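## Task

Scene 1 (cell paused). Log: at 05:01:04 the mover took the lid off plate E01 in nest N2 and set it on park LP3; at 05:01:31 it took the lid off F10 in N1 and set it on LP4; at 05:01:58 it took the lid off E07 in N3 and set it on LP1 (all done). At 05:03:40 the dispenser failed and the run was aborted. At 05:03:55 auto-recover moved the lid from LP4 onto N2 (done), and at 05:04:26 the watchdog halted auto-recover. Job: seat every plate's own lid fully down on that plate, then press CONTINUE. Lids carry no labels, so ownership comes only from the log. Plates must stay in their starting nests. If the log and what you see disagree, press CALL instead, and every plate and lid must be left as found. Pressing RETRY, CONTINUE or SKIP fails the job if you are holding labware at that moment, or if any plate at a nest is not seated in it, or any lid there is not seated on a plate. Anything held in place only by the robot at the end does not count; release and move away. Resting on the panel housing, the CALL key or the key this job requires still counts as away.

## Robot and tools

Robot: one 6-joint arm (yam_st) with a two-finger parallel gripper, on a base that may sit slightly tilted on the table. There is only this single arm, so every pose is one row for it.

Frame: the scene frame has its origin on the table surface beneath the arm base; +z is up, +x is forward, +y is to the left when looking along +x. All positions are in metres, orientations are quaternions written w first (qw, qx, qy, qz). The reported gripper point (end_effector_position, link pinch) lies midway between the finger pads, roughly 1 cm short of the fingertips. Fingers extend along the gripper's own +z and close along its y axis. Reported hand position can be a little off, more so at long reach.

Deck: nests are labelled N1, N2..., lid parks LP1, LP2...; labels are in no fixed order, so read them from the images. The operator PANEL is on the left (+y side). Facing it, keys from left to right: RETRY (white), CONTINUE (green), SKIP (yellow), CALL (blue). The first three are go keys: a go key going down ends the job. After CALL the job ends once the robot stops. Press a key by pushing it until it latches. A wrong or premature go key is usually worse than none. Release everything before pressing.

ROW format (used by every moving tool): 8 numbers x, y, z, qw, qx, qy, qz, opening. x, y, z and the quaternion are an absolute target pose for the gripper in the scene frame, not an offset. opening runs from -1 (closed) to +1 (fully open, 0.094 m gap). Between the extremes the fingers go to where grip_measured would read that value; to hold something, command about 0.03 below the current grip_measured (less for a lighter hold). Grip force peaks around 50-62 N per pad; very thin parts get less.

execute_actions(actions): a list of actions; each action is a table of up to 15 rows, one row per control step (1/30 s); if fewer rows are given, the last row repeats to fill 15 steps. An empty list just returns state and images. Each action's target must lie within 0.6 m of the gripper's position at that action's start along each gripper axis, otherwise it is refused; if the first action fails this or any action is malformed, nothing runs. Repeat the quaternion in every row to keep orientation. Each step the command is clipped to within 70 mm and 16 degrees of the measured pose, so far targets need several actions; position wins over orientation when both cannot be met.

move(target, speed, blocking): drives the gripper in a straight line toward one absolute row. speed is in m/s, 0.002 to 0.5 (default 0.25); rotation is capped at twice that in rad/s. Paths last 0.5-10 s and stop at 10 s even if short. The opening is applied at the start. It does not avoid obstacles; faster contact and aiming further past a surface both press harder. blocking=false returns after 0.5 s; then use wait(0) to check, and other moves/actions are refused until the move shows its end (or call stop). The result adds a move: line: done (at rest near target), off_target, moving, held or fault, plus limits (paced = pose clipped; held = a check blocked some steps, after which the arm may surge faster than speed) and distance to target.

wait(seconds 0-10): lets time pass holding the last command; returns early if a running move ends. stop(): brakes a running move (needs room; fingers keep moving). zoom_image(camera, region [x0,y0,x1,y1] pixels, max 504x504) on cam_head_left, cam_head_right, cam_high, cam_low or cam_wrist. read_manual(section) returns URDF licence text only. finished_scene(scene 1 or 2) ends that scene irreversibly and gives the next task.

Results: state line with gripper pose, Hand target (what the controller is now driving to), grip_measured, Joint positions/velocities (waist, shoulder, elbow, wrist pitch, wrist yaw, wrist roll in rad and rad/s, then finger gap in m), step readings for action calls (HELD = row partly held back), 'pose unreachable' when the clearance check altered a command, FAULT lines, MOTOR HOT warnings. Joint ranges: waist -2.618..3.054, shoulder 0..3.142, elbow 0..3.142, wrist pitch and yaw -1.571..1.571, wrist roll -2.094..2.094.

Cautions: friction can leave the gripper up to about 31 mm from the command, and tiny commands may do nothing. Holding loads heats motors: warnings from 75 °C, a 10 s stop at 90 °C, and at 100 °C the arm goes limp and drops. Never drop or knock labware off the table; avoid slams, hard hits and strong pushes. Lower lids gently until seated, open, lift clear, then press the key and back off.

Each tool is called after ">>>" as name(argument=value, ...), one argument or row to a line, values as JSON.

## Session

>>> execute_actions(
  actions=[],
)

Scene clock: 0.00 s.
end_effector_position=(+0.5758, -0.0612, +0.1950) grip_measured=+1.000 end_effector_quat_wxyz=(+0.296, -0.496, +0.814, +0.068)
Joint positions: [-0.234  2.628  1.823  0.125 -1.263 -0.629  0.094]
Joint velocities: [-0.012  0.017 -0.022 -0.037  0.007 -0.022  0.   ]
Hand target: +0.576, -0.061, +0.195; +0.296, -0.496, +0.814, +0.068

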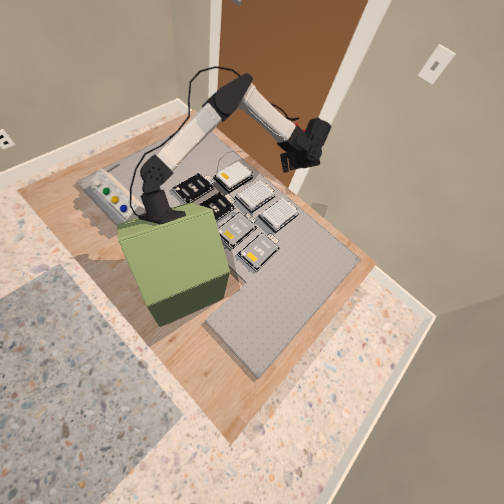

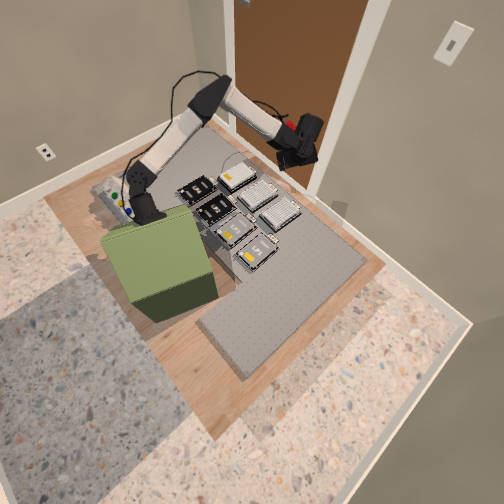

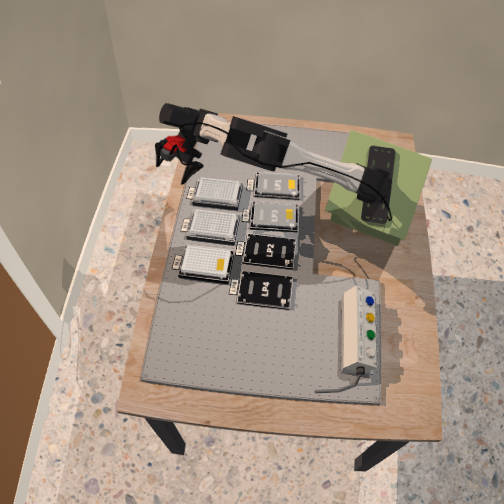

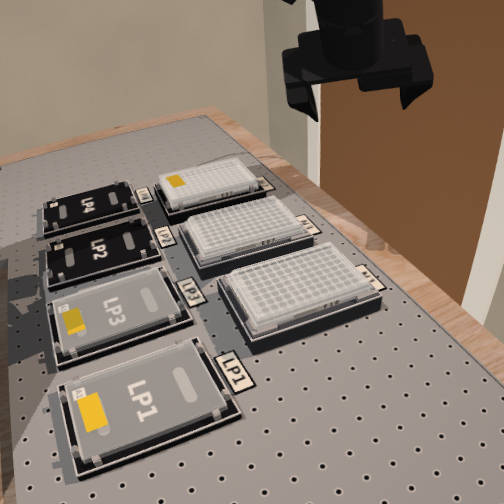

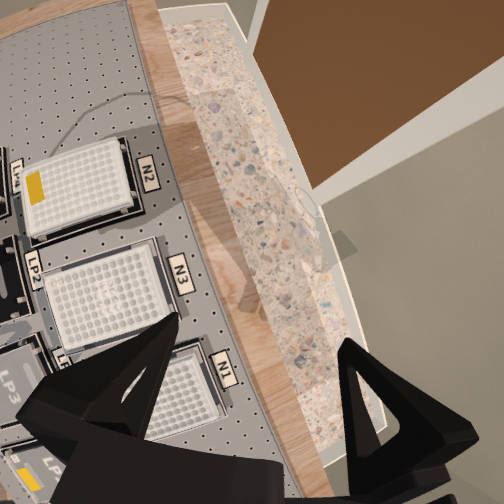

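>>> zoom_image(
  camera="cam_low",
  region=[130, 140, 400, 360],
)

>>> zoom_image(
  camera="cam_high",
  region=[160, 160, 320, 320],
)

>>> zoom_image(
  camera="cam_wrist",
  region=[0, 120, 260, 460],
)

Region (130, 140, 400, 360) of cam_low's 504x504 image, scaled by 1.867, with more detail than that image has; it fills the top 411 rows of this view, and the rest is white.

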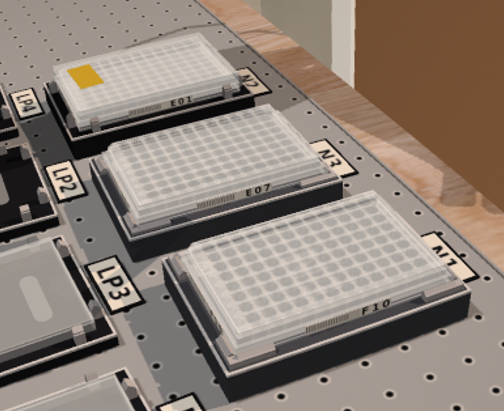

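Region (160, 160, 320, 320) of cam_high's 504x504 image, scaled by 3.150, with more detail than that image has.

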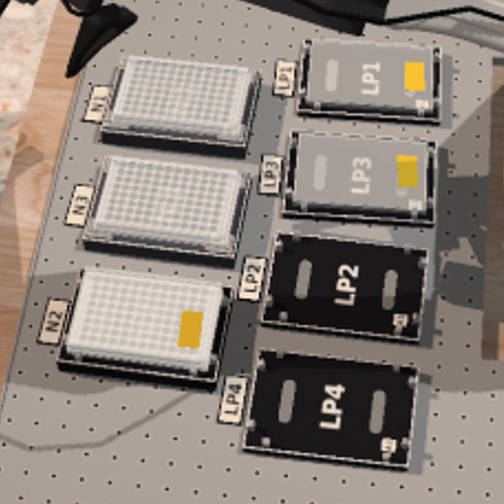

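Region (0, 120, 260, 460) of cam_wrist's 504x504 image, scaled by 1.482, with more detail than that image has; it fills the left 385 columns of this view, and the rest is white.

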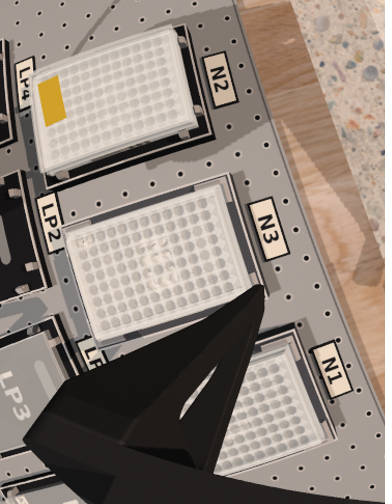

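>>> zoom_image(
  camera="cam_low",
  region=[140, 145, 290, 235],
)

>>> zoom_image(
  camera="cam_high",
  region=[165, 230, 255, 300],
)

>>> zoom_image(
  camera="cam_head_left",
  region=[160, 150, 320, 280],
)

Region (140, 145, 290, 235) of cam_low's 504x504 image, scaled by 3.360, with more detail than that image has; it fills the top 302 rows of this view, and the rest is white.

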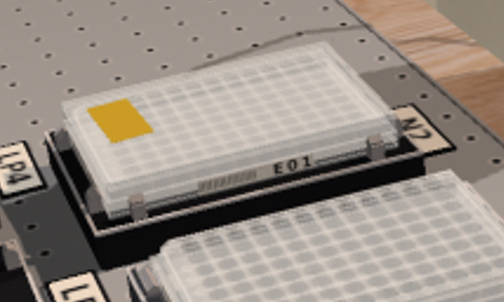

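Region (165, 230, 255, 300) of cam_high's 504x504 image, scaled by 5.600, with more detail than that image has.

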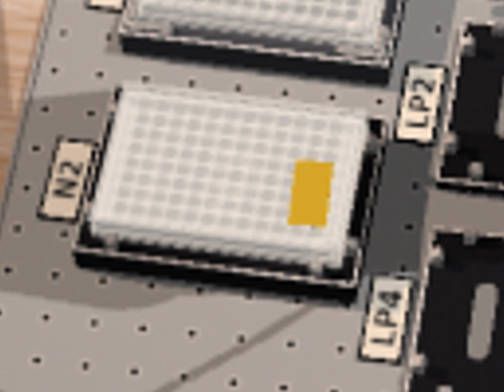

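Region (160, 150, 320, 280) of cam_head_left's 504x504 image, scaled by 3.150, with more detail than that image has; it fills the top 410 rows of this view, and the rest is white.

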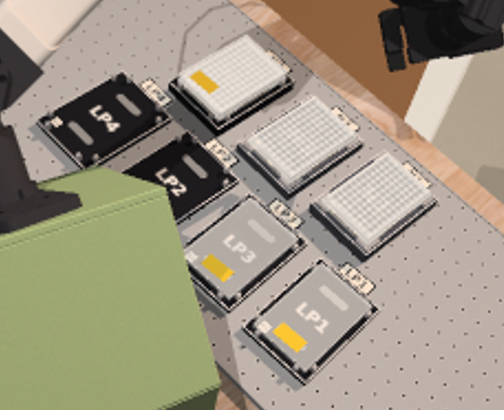

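>>> move(
  target=[0.44,0.0,0.2,0,0,1,0,1],
  speed=0.3,
)

Scene clock: 5.37 s.
end_effector_position=(+0.4403, -0.0066, +0.1998) grip_measured=+1.000 end_effector_quat_wxyz=(+0.003, -0.000, +1.000, +0.003)
Joint positions: [-0.146  2.227  1.614 -0.896 -0.816 -0.235  0.094]
Joint velocities: [ 0.012  0.002 -0.007 -0.007 -0.051 -0.037  0.   ]
Hand target: +0.440, +0.001, +0.200; -0.002, -0.002, +1.000, +0.000
Off the commanded pose: 0.007 m, 0 deg.
move: done
camera_calibration (this result's frames):
cam_wrist: T_world_to_cam=[[0.180429, -0.982764, -0.0402545, -0.0713862], [-0.885841, -0.180149, 0.42759, 0.353689], [-0.427472, -0.0414905, -0.903076, 0.49099], [0, 0, 0, 1]] pos_world=[0.536076, 0.0139322, 0.289294]

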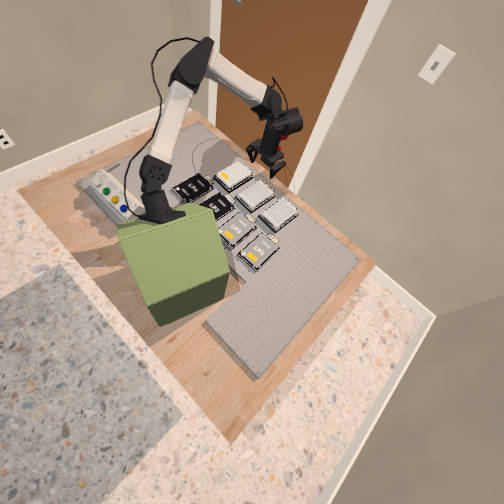

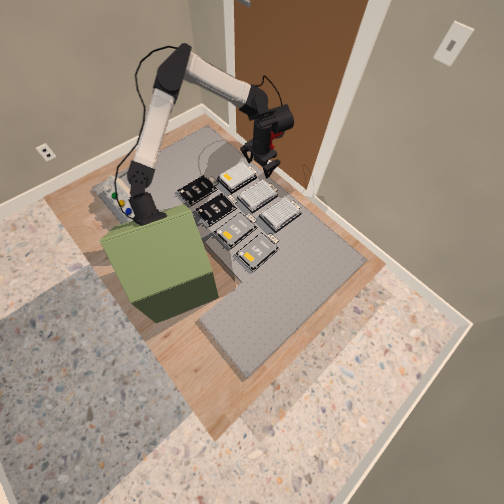

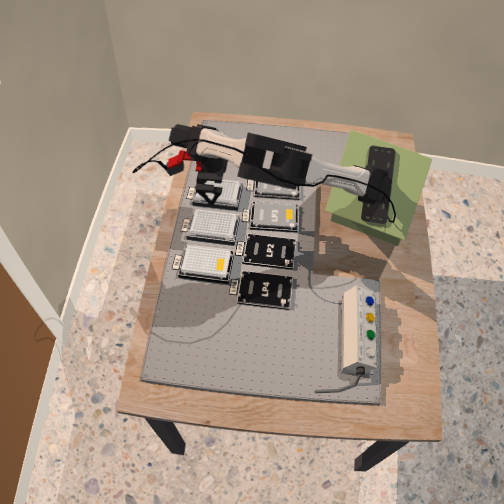

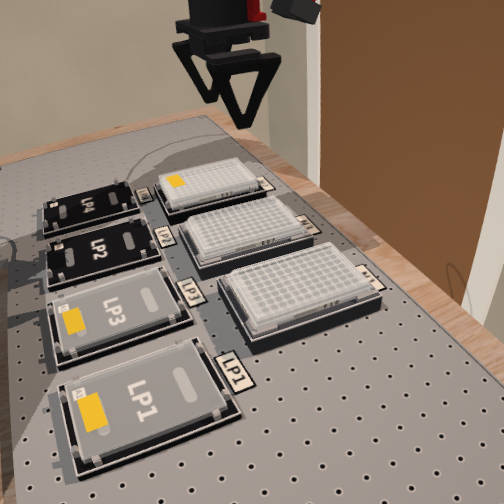

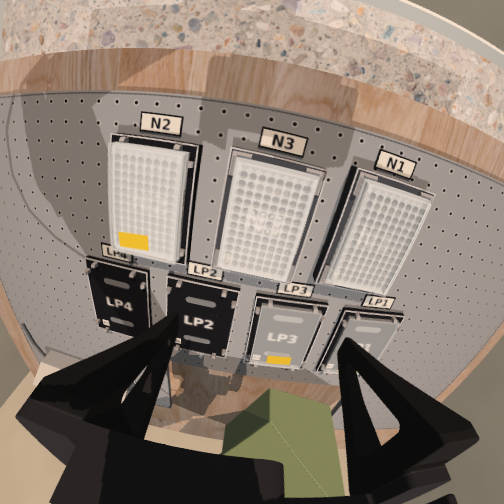

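>>> zoom_image(
  camera="cam_high",
  region=[130, 110, 330, 310],
)

>>> zoom_image(
  camera="cam_low",
  region=[130, 0, 400, 270],
)

Region (130, 110, 330, 310) of cam_high's 504x504 image, scaled by 2.520, with more detail than that image has.

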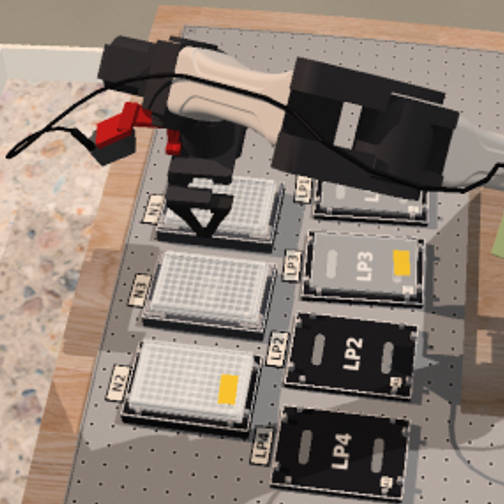

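Region (130, 0, 400, 270) of cam_low's 504x504 image, scaled by 1.867, with more detail than that image has.

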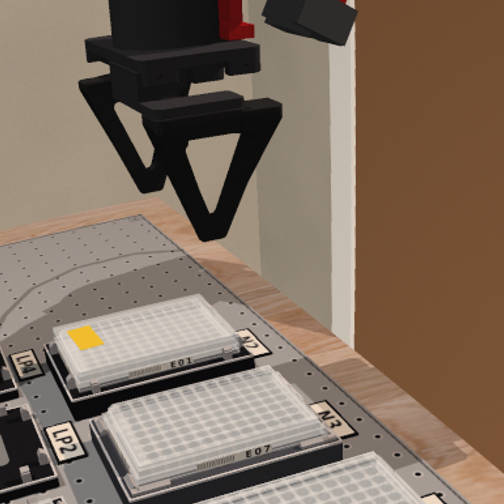

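>>> move(
  target=[0.445,0.135,0.11,0,0,1,0,1],
  speed=0.3,
)

Scene clock: 11.37 s.
end_effector_position=(+0.4493, +0.1369, +0.1076) grip_measured=+1.000 end_effector_quat_wxyz=(-0.002, -0.004, +1.000, +0.003)
Joint positions: [ 0.249  2.118  1.569 -0.599 -0.72   0.282  0.094]
Joint velocities: [-0.007  0.007 -0.012  0.007 -0.022 -0.051  0.   ]
Hand target: +0.446, +0.135, +0.109; +0.001, -0.000, +1.000, -0.001
Off the commanded pose: 0.005 m, 1 deg.
move: done
camera_calibration (this result's frames):
cam_wrist: T_world_to_cam=[[0.18779, -0.981257, -0.0432416, 0.0611142], [-0.879495, -0.187589, 0.437378, 0.424069], [-0.437292, -0.0441044, -0.898238, 0.421763], [0, 0, 0, 1]] pos_world=[0.545924, 0.158121, 0.196008]

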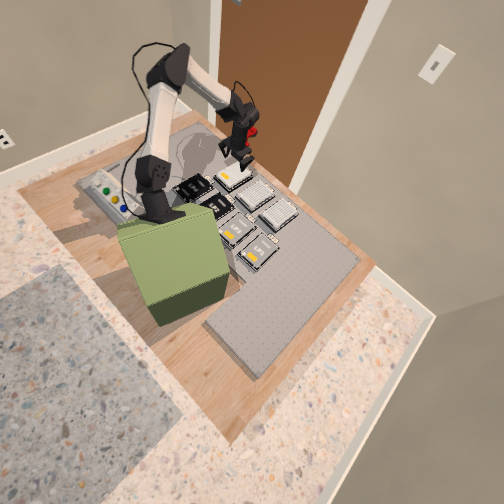

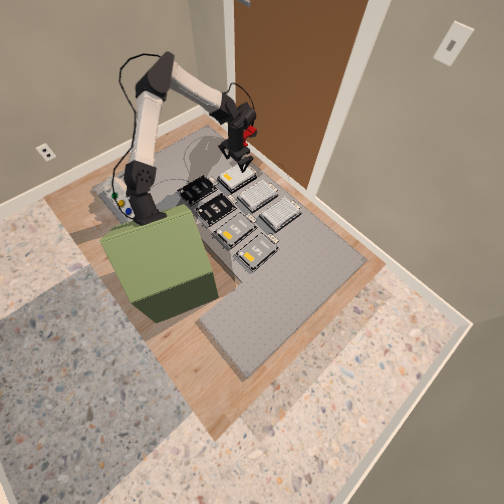

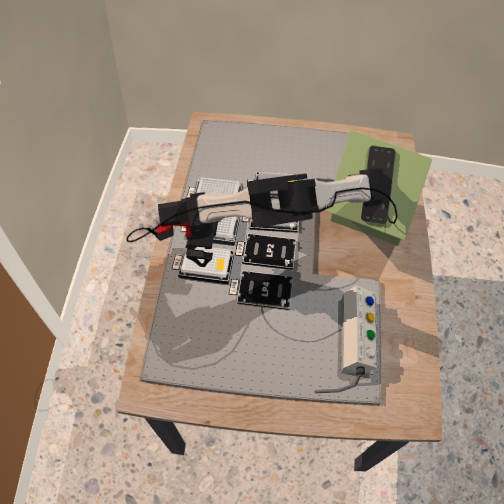

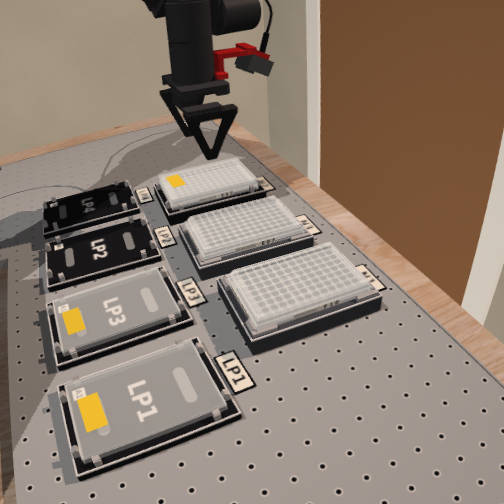

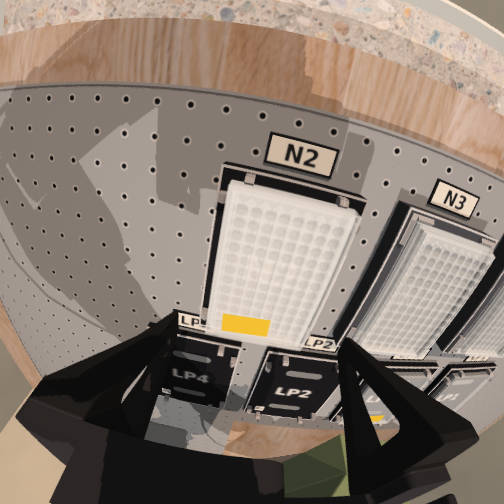

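>>> zoom_image(
  camera="cam_wrist",
  region=[150, 130, 430, 410],
)

>>> zoom_image(
  camera="cam_low",
  region=[130, 100, 300, 240],
)

Region (150, 130, 430, 410) of cam_wrist's 504x504 image, scaled by 1.800, with more detail than that image has.

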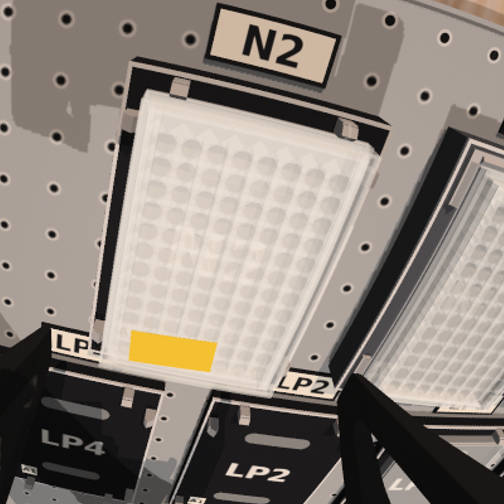

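Region (130, 100, 300, 240) of cam_low's 504x504 image, scaled by 2.965, with more detail than that image has; it fills the top 415 rows of this view, and the rest is white.

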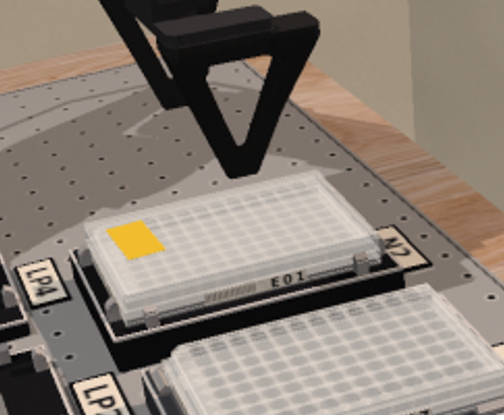

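>>> move(
  target=[0.446,0.130,0.07,0,0,1,0,1],
  speed=0.1,
)

Scene clock: 14.70 s.
end_effector_position=(+0.4590, +0.1397, +0.0829) grip_measured=+1.000 end_effector_quat_wxyz=(+0.015, -0.012, +1.000, +0.007)
Joint positions: [ 0.286  2.165  1.569 -0.476 -0.698  0.342  0.094]
Joint velocities: [ 0.002  0.002 -0.007 -0.007  0.022 -0.095  0.   ]
Hand target: +0.446, +0.130, +0.070; +0.000, -0.000, +1.000, -0.000
Off the commanded pose: 0.021 m, 2 deg.
move: off_target
camera_calibration (this result's frames):
cam_wrist: T_world_to_cam=[[0.2036, -0.978103, -0.043139, 0.0532722], [-0.891505, -0.203426, 0.404768, 0.454352], [-0.404681, -0.0439522, -0.913401, 0.390132], [0, 0, 0, 1]] pos_world=[0.55209, 0.16168, 0.174738]

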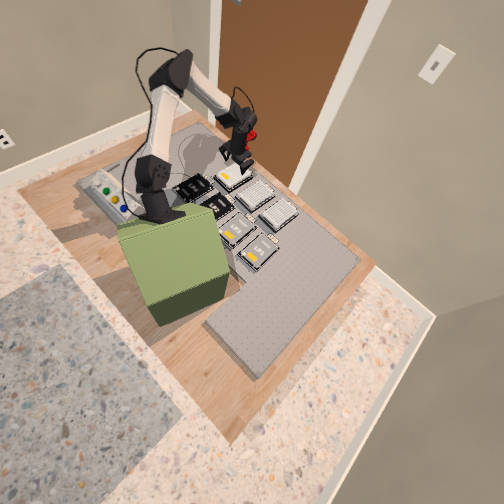

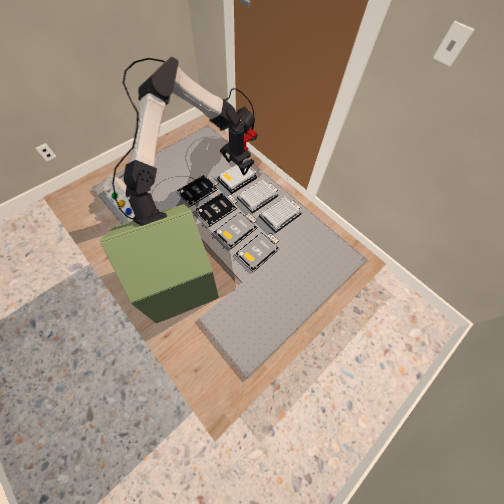

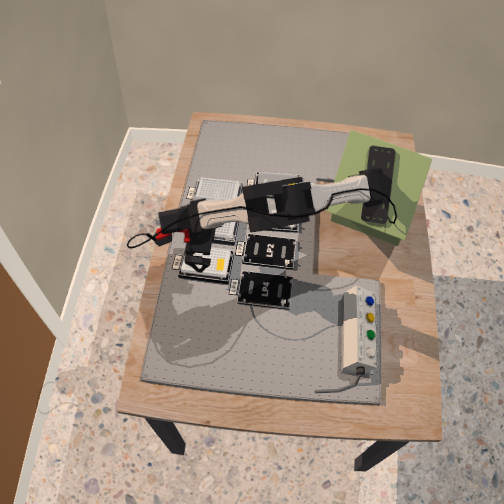

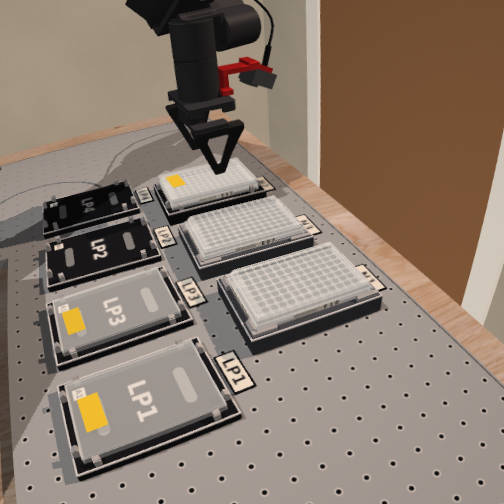

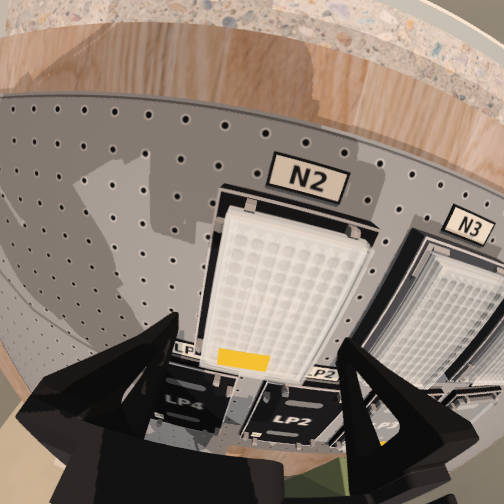

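>>> execute_actions(
  actions=[
    [[0.435,0.121,0.068,0,0,1,0,1]],
    [[0.435,0.121,0.068,0,0,1,0,1]],
  ],
)

Scene clock: 16.10 s.
end_effector_position=(+0.4422, +0.1255, +0.0735) grip_measured=+1.000 end_effector_quat_wxyz=(+0.006, -0.003, +1.000, +0.003)
Joint positions: [ 0.286  2.161  1.486 -0.423 -0.698  0.343  0.094]
Joint velocities: [-0.002 -0.012  0.007  0.007 -0.051  0.022  0.   ]
Hand target: +0.435, +0.121, +0.068; -0.000, +0.000, +1.000, -0.000
Off the commanded pose: 0.010 m, 1 deg.
Step readings (end_effector_position; steps 1 to 15: 1st action; 16 to 30: 2nd action):
0: (+0.4593, +0.1398, +0.0829)
1: (+0.4582, +0.1384, +0.0817)
2: (+0.4554, +0.1362, +0.0804)
4: (+0.4465, +0.1295, +0.0763)
8: (+0.4388, +0.1243, +0.0735)
15: (+0.4416, +0.1252, +0.0735)
16: (+0.4416, +0.1253, +0.0735)
17: (+0.4418, +0.1253, +0.0735)
19: (+0.4419, +0.1254, +0.0735)
23: (+0.4421, +0.1254, +0.0735)
30: end_effector_position above
camera_calibration (this result's frames):
cam_wrist: T_world_to_cam=[[0.186018, -0.981731, -0.0400232, 0.0503298], [-0.887238, -0.185336, 0.422444, 0.434767], [-0.422144, -0.0430721, -0.905505, 0.381157], [0, 0, 0, 1]] pos_world=[0.537283, 0.146405, 0.163489]

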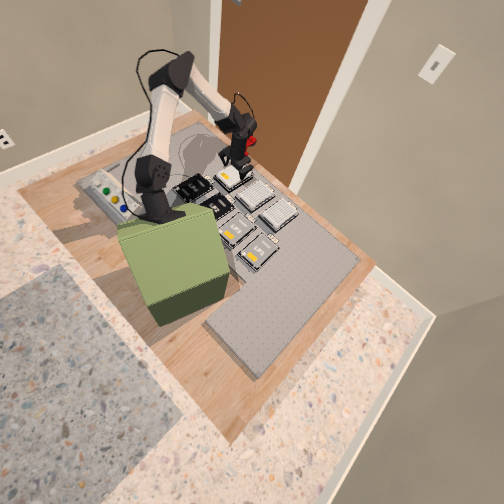

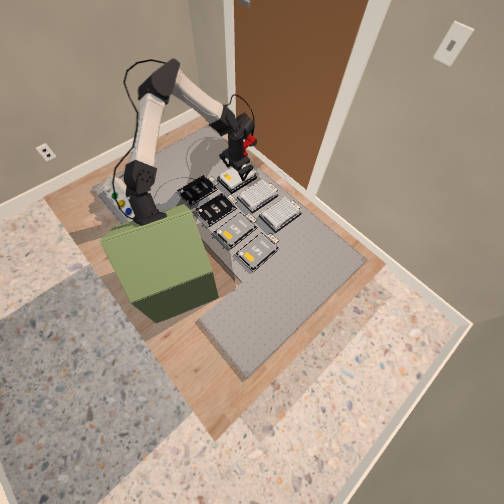

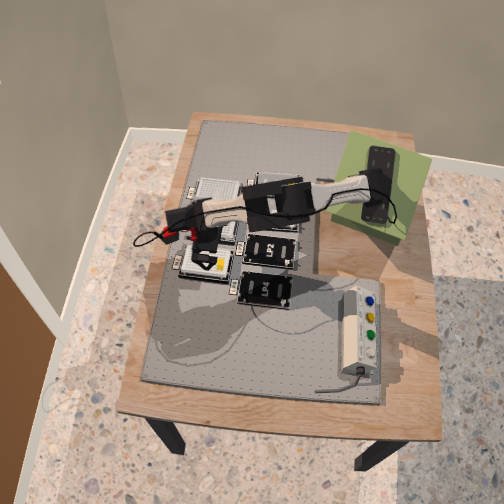

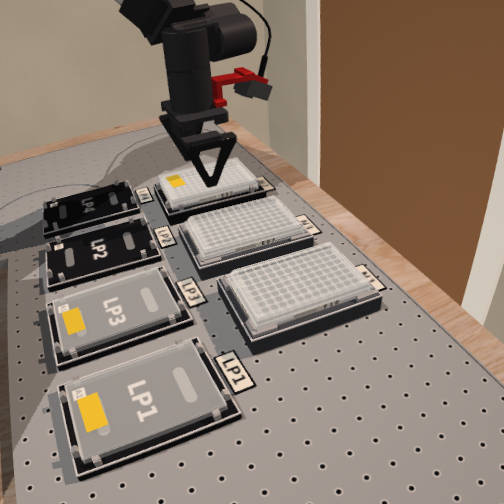

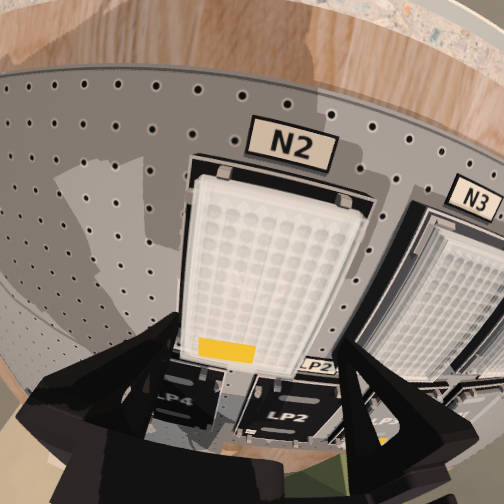

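>>> execute_actions(
  actions=[
    [[0.437,0.133,0.068,0,0,1,0,1]],
  ],
)

Scene clock: 17.67 s.
end_effector_position=(+0.4399, +0.1287, +0.0703) grip_measured=+1.000 end_effector_quat_wxyz=(+0.003, +0.001, +1.000, +0.002)
Joint positions: [ 0.298  2.161  1.486 -0.423 -0.693  0.359  0.094]
Joint velocities: [-0.002 -0.017 -0.002 -0.051 -0.051  0.022  0.   ]
Hand target: +0.437, +0.133, +0.068; +0.000, -0.000, +1.000, +0.000
Off the commanded pose: 0.006 m, 0 deg.
Step readings (end_effector_position):
0: (+0.4422, +0.1255, +0.0735)
1: (+0.4421, +0.1256, +0.0733)
2: (+0.4419, +0.1258, +0.0730)
4: (+0.4411, +0.1269, +0.0719)
8: (+0.4398, +0.1288, +0.0703)
15: end_effector_position above
camera_calibration (this result's frames):
cam_wrist: T_world_to_cam=[[0.177978, -0.983249, -0.0393031, 0.0574858], [-0.886135, -0.177511, 0.428082, 0.432797], [-0.427889, -0.0413612, -0.902885, 0.379606], [0, 0, 0, 1]] pos_world=[0.535714, 0.14905, 0.159727]

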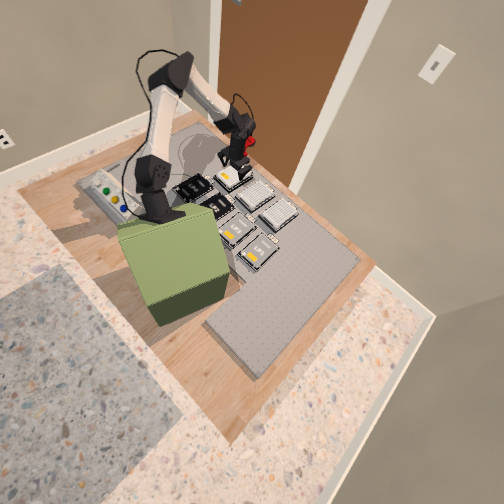

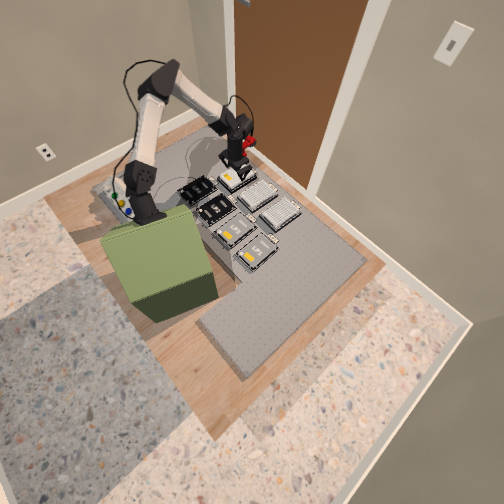

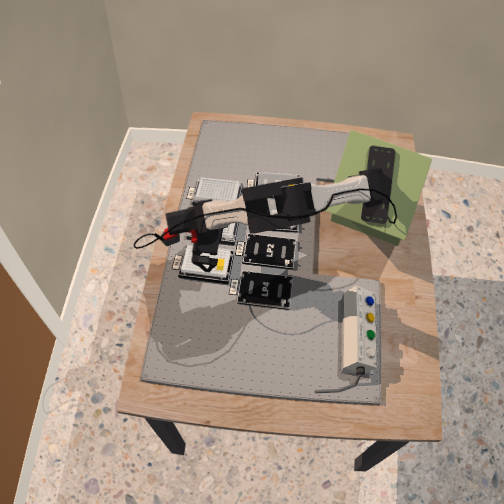

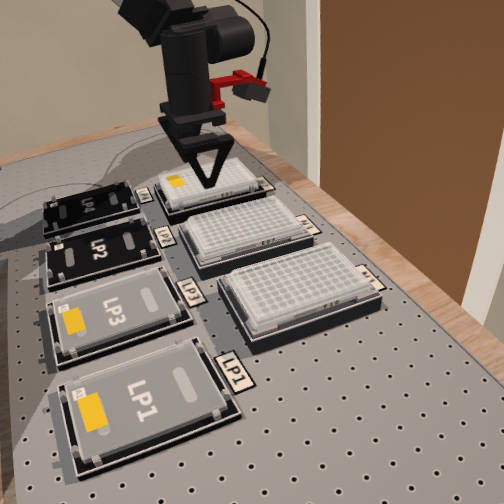

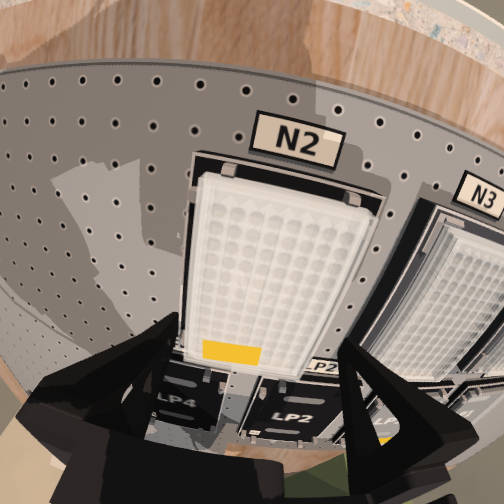

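>>> execute_actions(
  actions=[
    [[0.441,0.134,0.064,0,0,1,0,1],[0.441,0.134,0.062,0,0,1,0,1],[0.441,0.134,0.060,0,0,1,0,1],[0.441,0.134,0.058,0,0,1,0,1],[0.441,0.134,0.056,0,0,1,0,1]],
  ],
)

>>> zoom_image(
  camera="cam_wrist",
  region=[130, 220, 400, 420],
)

>>> zoom_image(
  camera="cam_low",
  region=[140, 110, 290, 240],
)

Scene clock: 18.60 s.
end_effector_position=(+0.4369, +0.1340, +0.0654) grip_measured=+1.000 end_effector_quat_wxyz=(-0.000, +0.002, +1.000, +0.001)
Joint positions: [ 0.316  2.161  1.486 -0.419 -0.685  0.377  0.094]
Joint velocities: [ 0.007 -0.022  0.017  0.007 -0.022  0.022  0.   ]
Hand target: +0.441, +0.134, +0.056; +0.000, -0.000, +1.000, +0.000
Off the commanded pose: 0.010 m, 0 deg.
Step readings (end_effector_position):
0: (+0.4399, +0.1286, +0.0703)
1: (+0.4399, +0.1286, +0.0703)
2: (+0.4399, +0.1286, +0.0702)
4: (+0.4393, +0.1293, +0.0694)
8: (+0.4375, +0.1328, +0.0665)
15: end_effector_position above
camera_calibration (this result's frames):
cam_wrist: T_world_to_cam=[[0.17445, -0.983909, -0.0385987, 0.0646646], [-0.883845, -0.173747, 0.434315, 0.431306], [-0.434033, -0.0416509, -0.899934, 0.376679], [0, 0, 0, 1]] pos_world=[0.533418, 0.154251, 0.154159]

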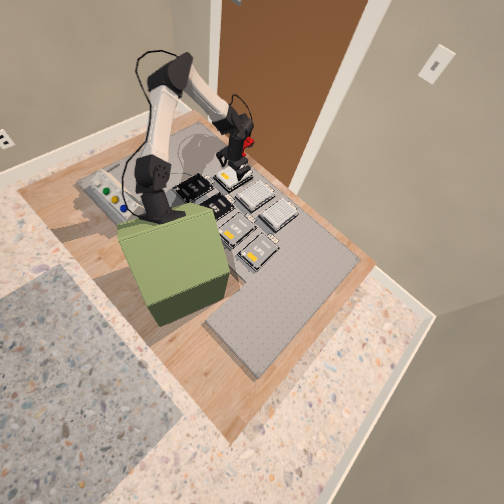

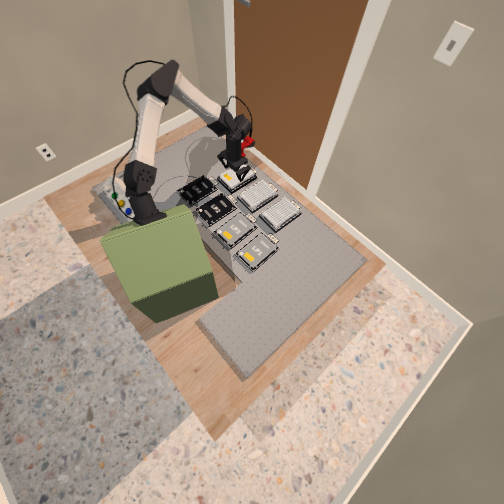

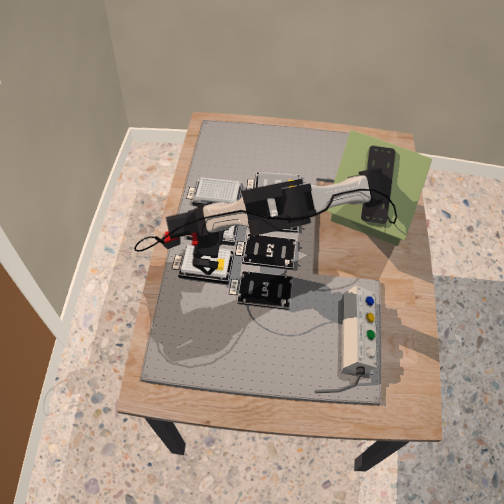

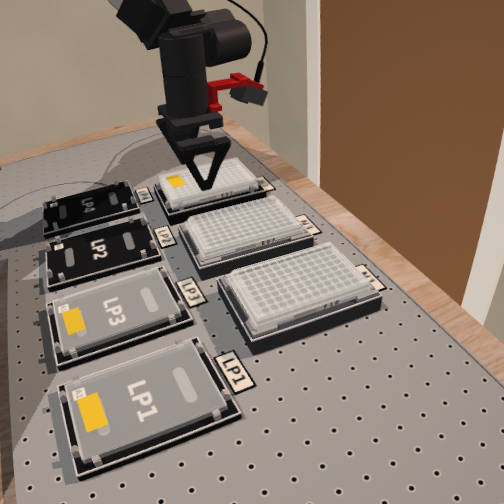

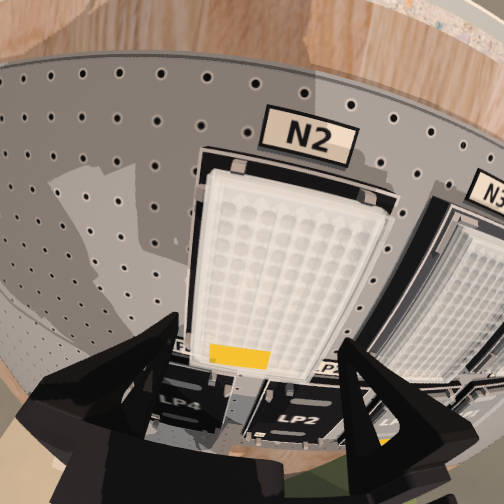

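Region (130, 220, 400, 420) of cam_wrist's 504x504 image, scaled by 1.867, with more detail than that image has; it fills the top 373 rows of this view, and the rest is white.

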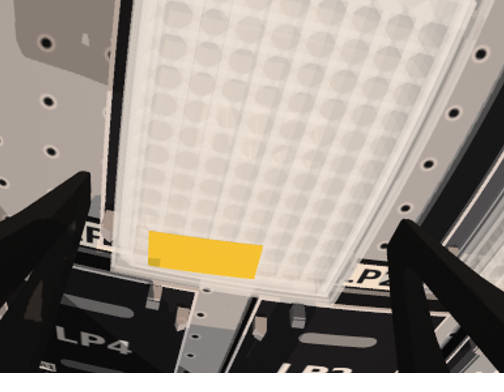

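Region (140, 110, 290, 240) of cam_low's 504x504 image, scaled by 3.360, with more detail than that image has; it fills the top 437 rows of this view, and the rest is white.

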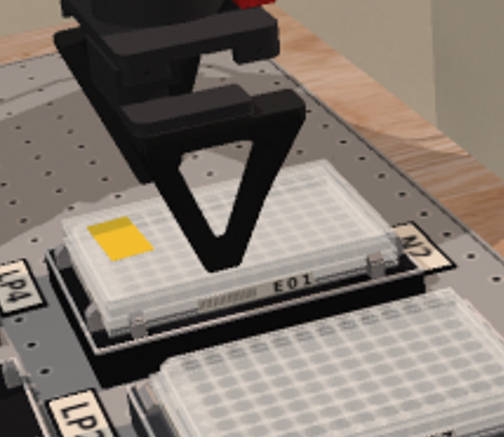

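>>> zoom_image(
  camera="cam_low",
  region=[165, 160, 275, 225],
)

>>> zoom_image(
  camera="cam_low",
  region=[210, 230, 390, 360],
)

Region (165, 160, 275, 225) of cam_low's 504x504 image, scaled by 4.582, with more detail than that image has; it fills the top 298 rows of this view, and the rest is white.

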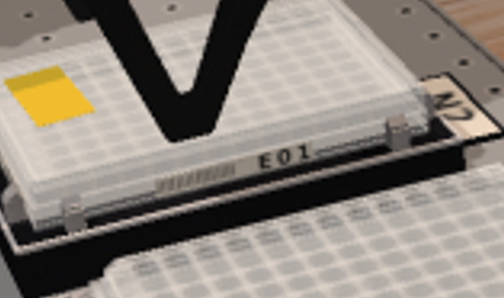

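Region (210, 230, 390, 360) of cam_low's 504x504 image, scaled by 2.800, with more detail than that image has.

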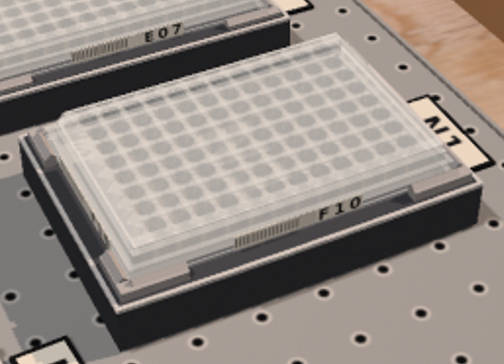

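>>> execute_actions(
  actions=[
    [[0.443,0.131,0.055,0,0,1,0,1],[0.445,0.129,0.053,0,0,1,0,1],[0.447,0.127,0.051,0,0,1,0,1],[0.448,0.126,0.049,0,0,1,0,1],[0.449,0.125,0.048,0,0,1,0,1]],
  ],
)

Scene clock: 21.50 s.
end_effector_position=(+0.4429, +0.1265, +0.0528) grip_measured=+1.000 end_effector_quat_wxyz=(-0.004, +0.005, +1.000, +0.003)
Joint positions: [ 0.316  2.22   1.532 -0.412 -0.692  0.378  0.094]
Joint velocities: [-0.007  0.012 -0.012 -0.037 -0.022  0.007  0.   ]
Hand target: +0.449, +0.125, +0.048; +0.000, +0.000, +1.000, -0.000
Off the commanded pose: 0.008 m, 1 deg.
Step readings (end_effector_position):
0: (+0.4371, +0.1339, +0.0654)
1: (+0.4370, +0.1335, +0.0650)
2: (+0.4378, +0.1329, +0.0639)
4: (+0.4408, +0.1307, +0.0600)
8: (+0.4422, +0.1262, +0.0528)
15: end_effector_position above
camera_calibration (this result's frames):
cam_wrist: T_world_to_cam=[[0.168495, -0.984727, -0.0438387, 0.0587667], [-0.881514, -0.170437, 0.440323, 0.438975], [-0.44107, -0.0355477, -0.896768, 0.369768], [0, 0, 0, 1]] pos_world=[0.540154, 0.145831, 0.140881]

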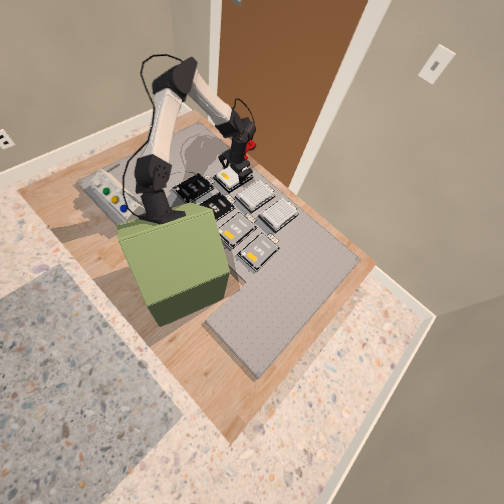

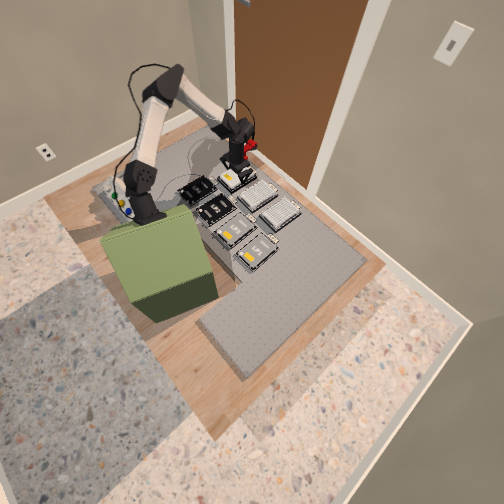

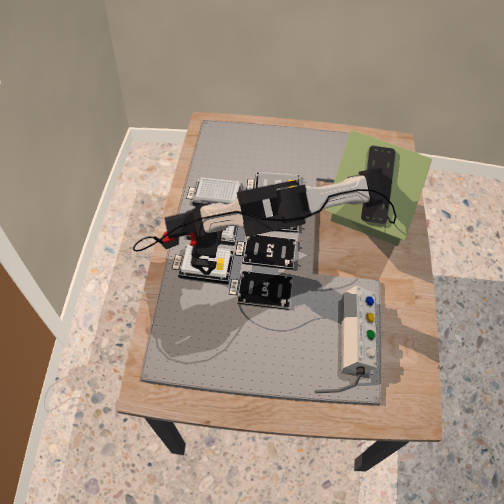

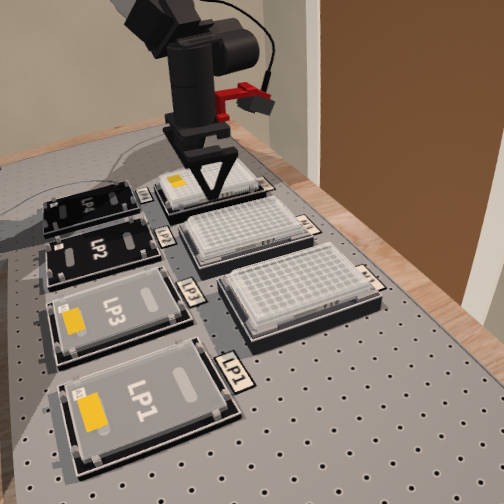

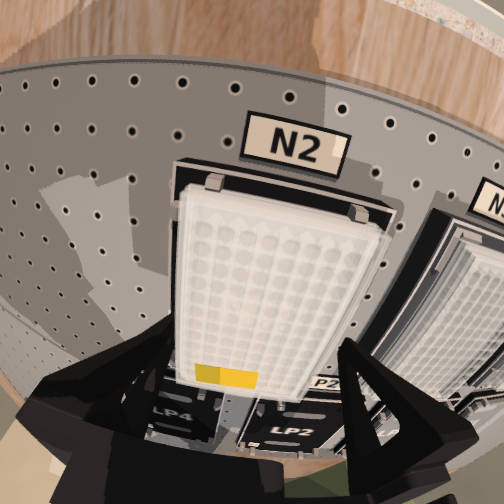

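>>> zoom_image(
  camera="cam_wrist",
  region=[130, 260, 400, 430],
)

>>> zoom_image(
  camera="cam_low",
  region=[150, 130, 280, 230],
)

>>> zoom_image(
  camera="cam_high",
  region=[165, 220, 255, 300],
)

Region (130, 260, 400, 430) of cam_wrist's 504x504 image, scaled by 1.867, with more detail than that image has; it fills the top 317 rows of this view, and the rest is white.

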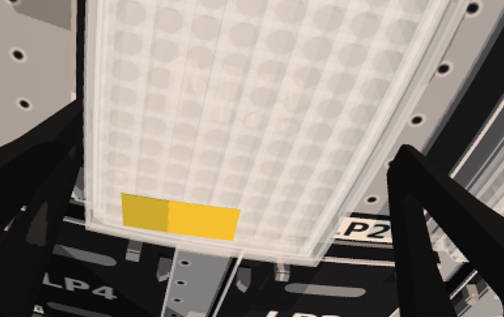

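Region (150, 130, 280, 230) of cam_low's 504x504 image, scaled by 3.877, with more detail than that image has; it fills the top 388 rows of this view, and the rest is white.

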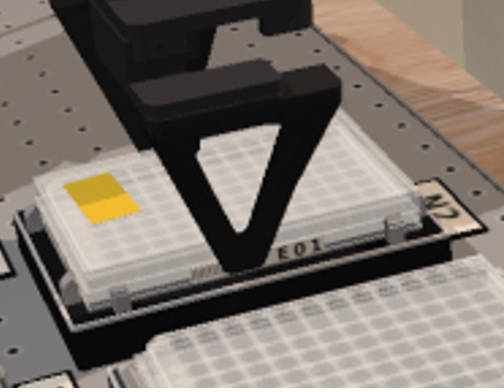

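Region (165, 220, 255, 300) of cam_high's 504x504 image, scaled by 5.600, with more detail than that image has.

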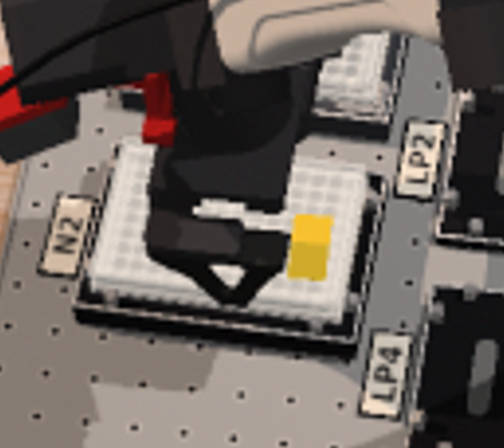

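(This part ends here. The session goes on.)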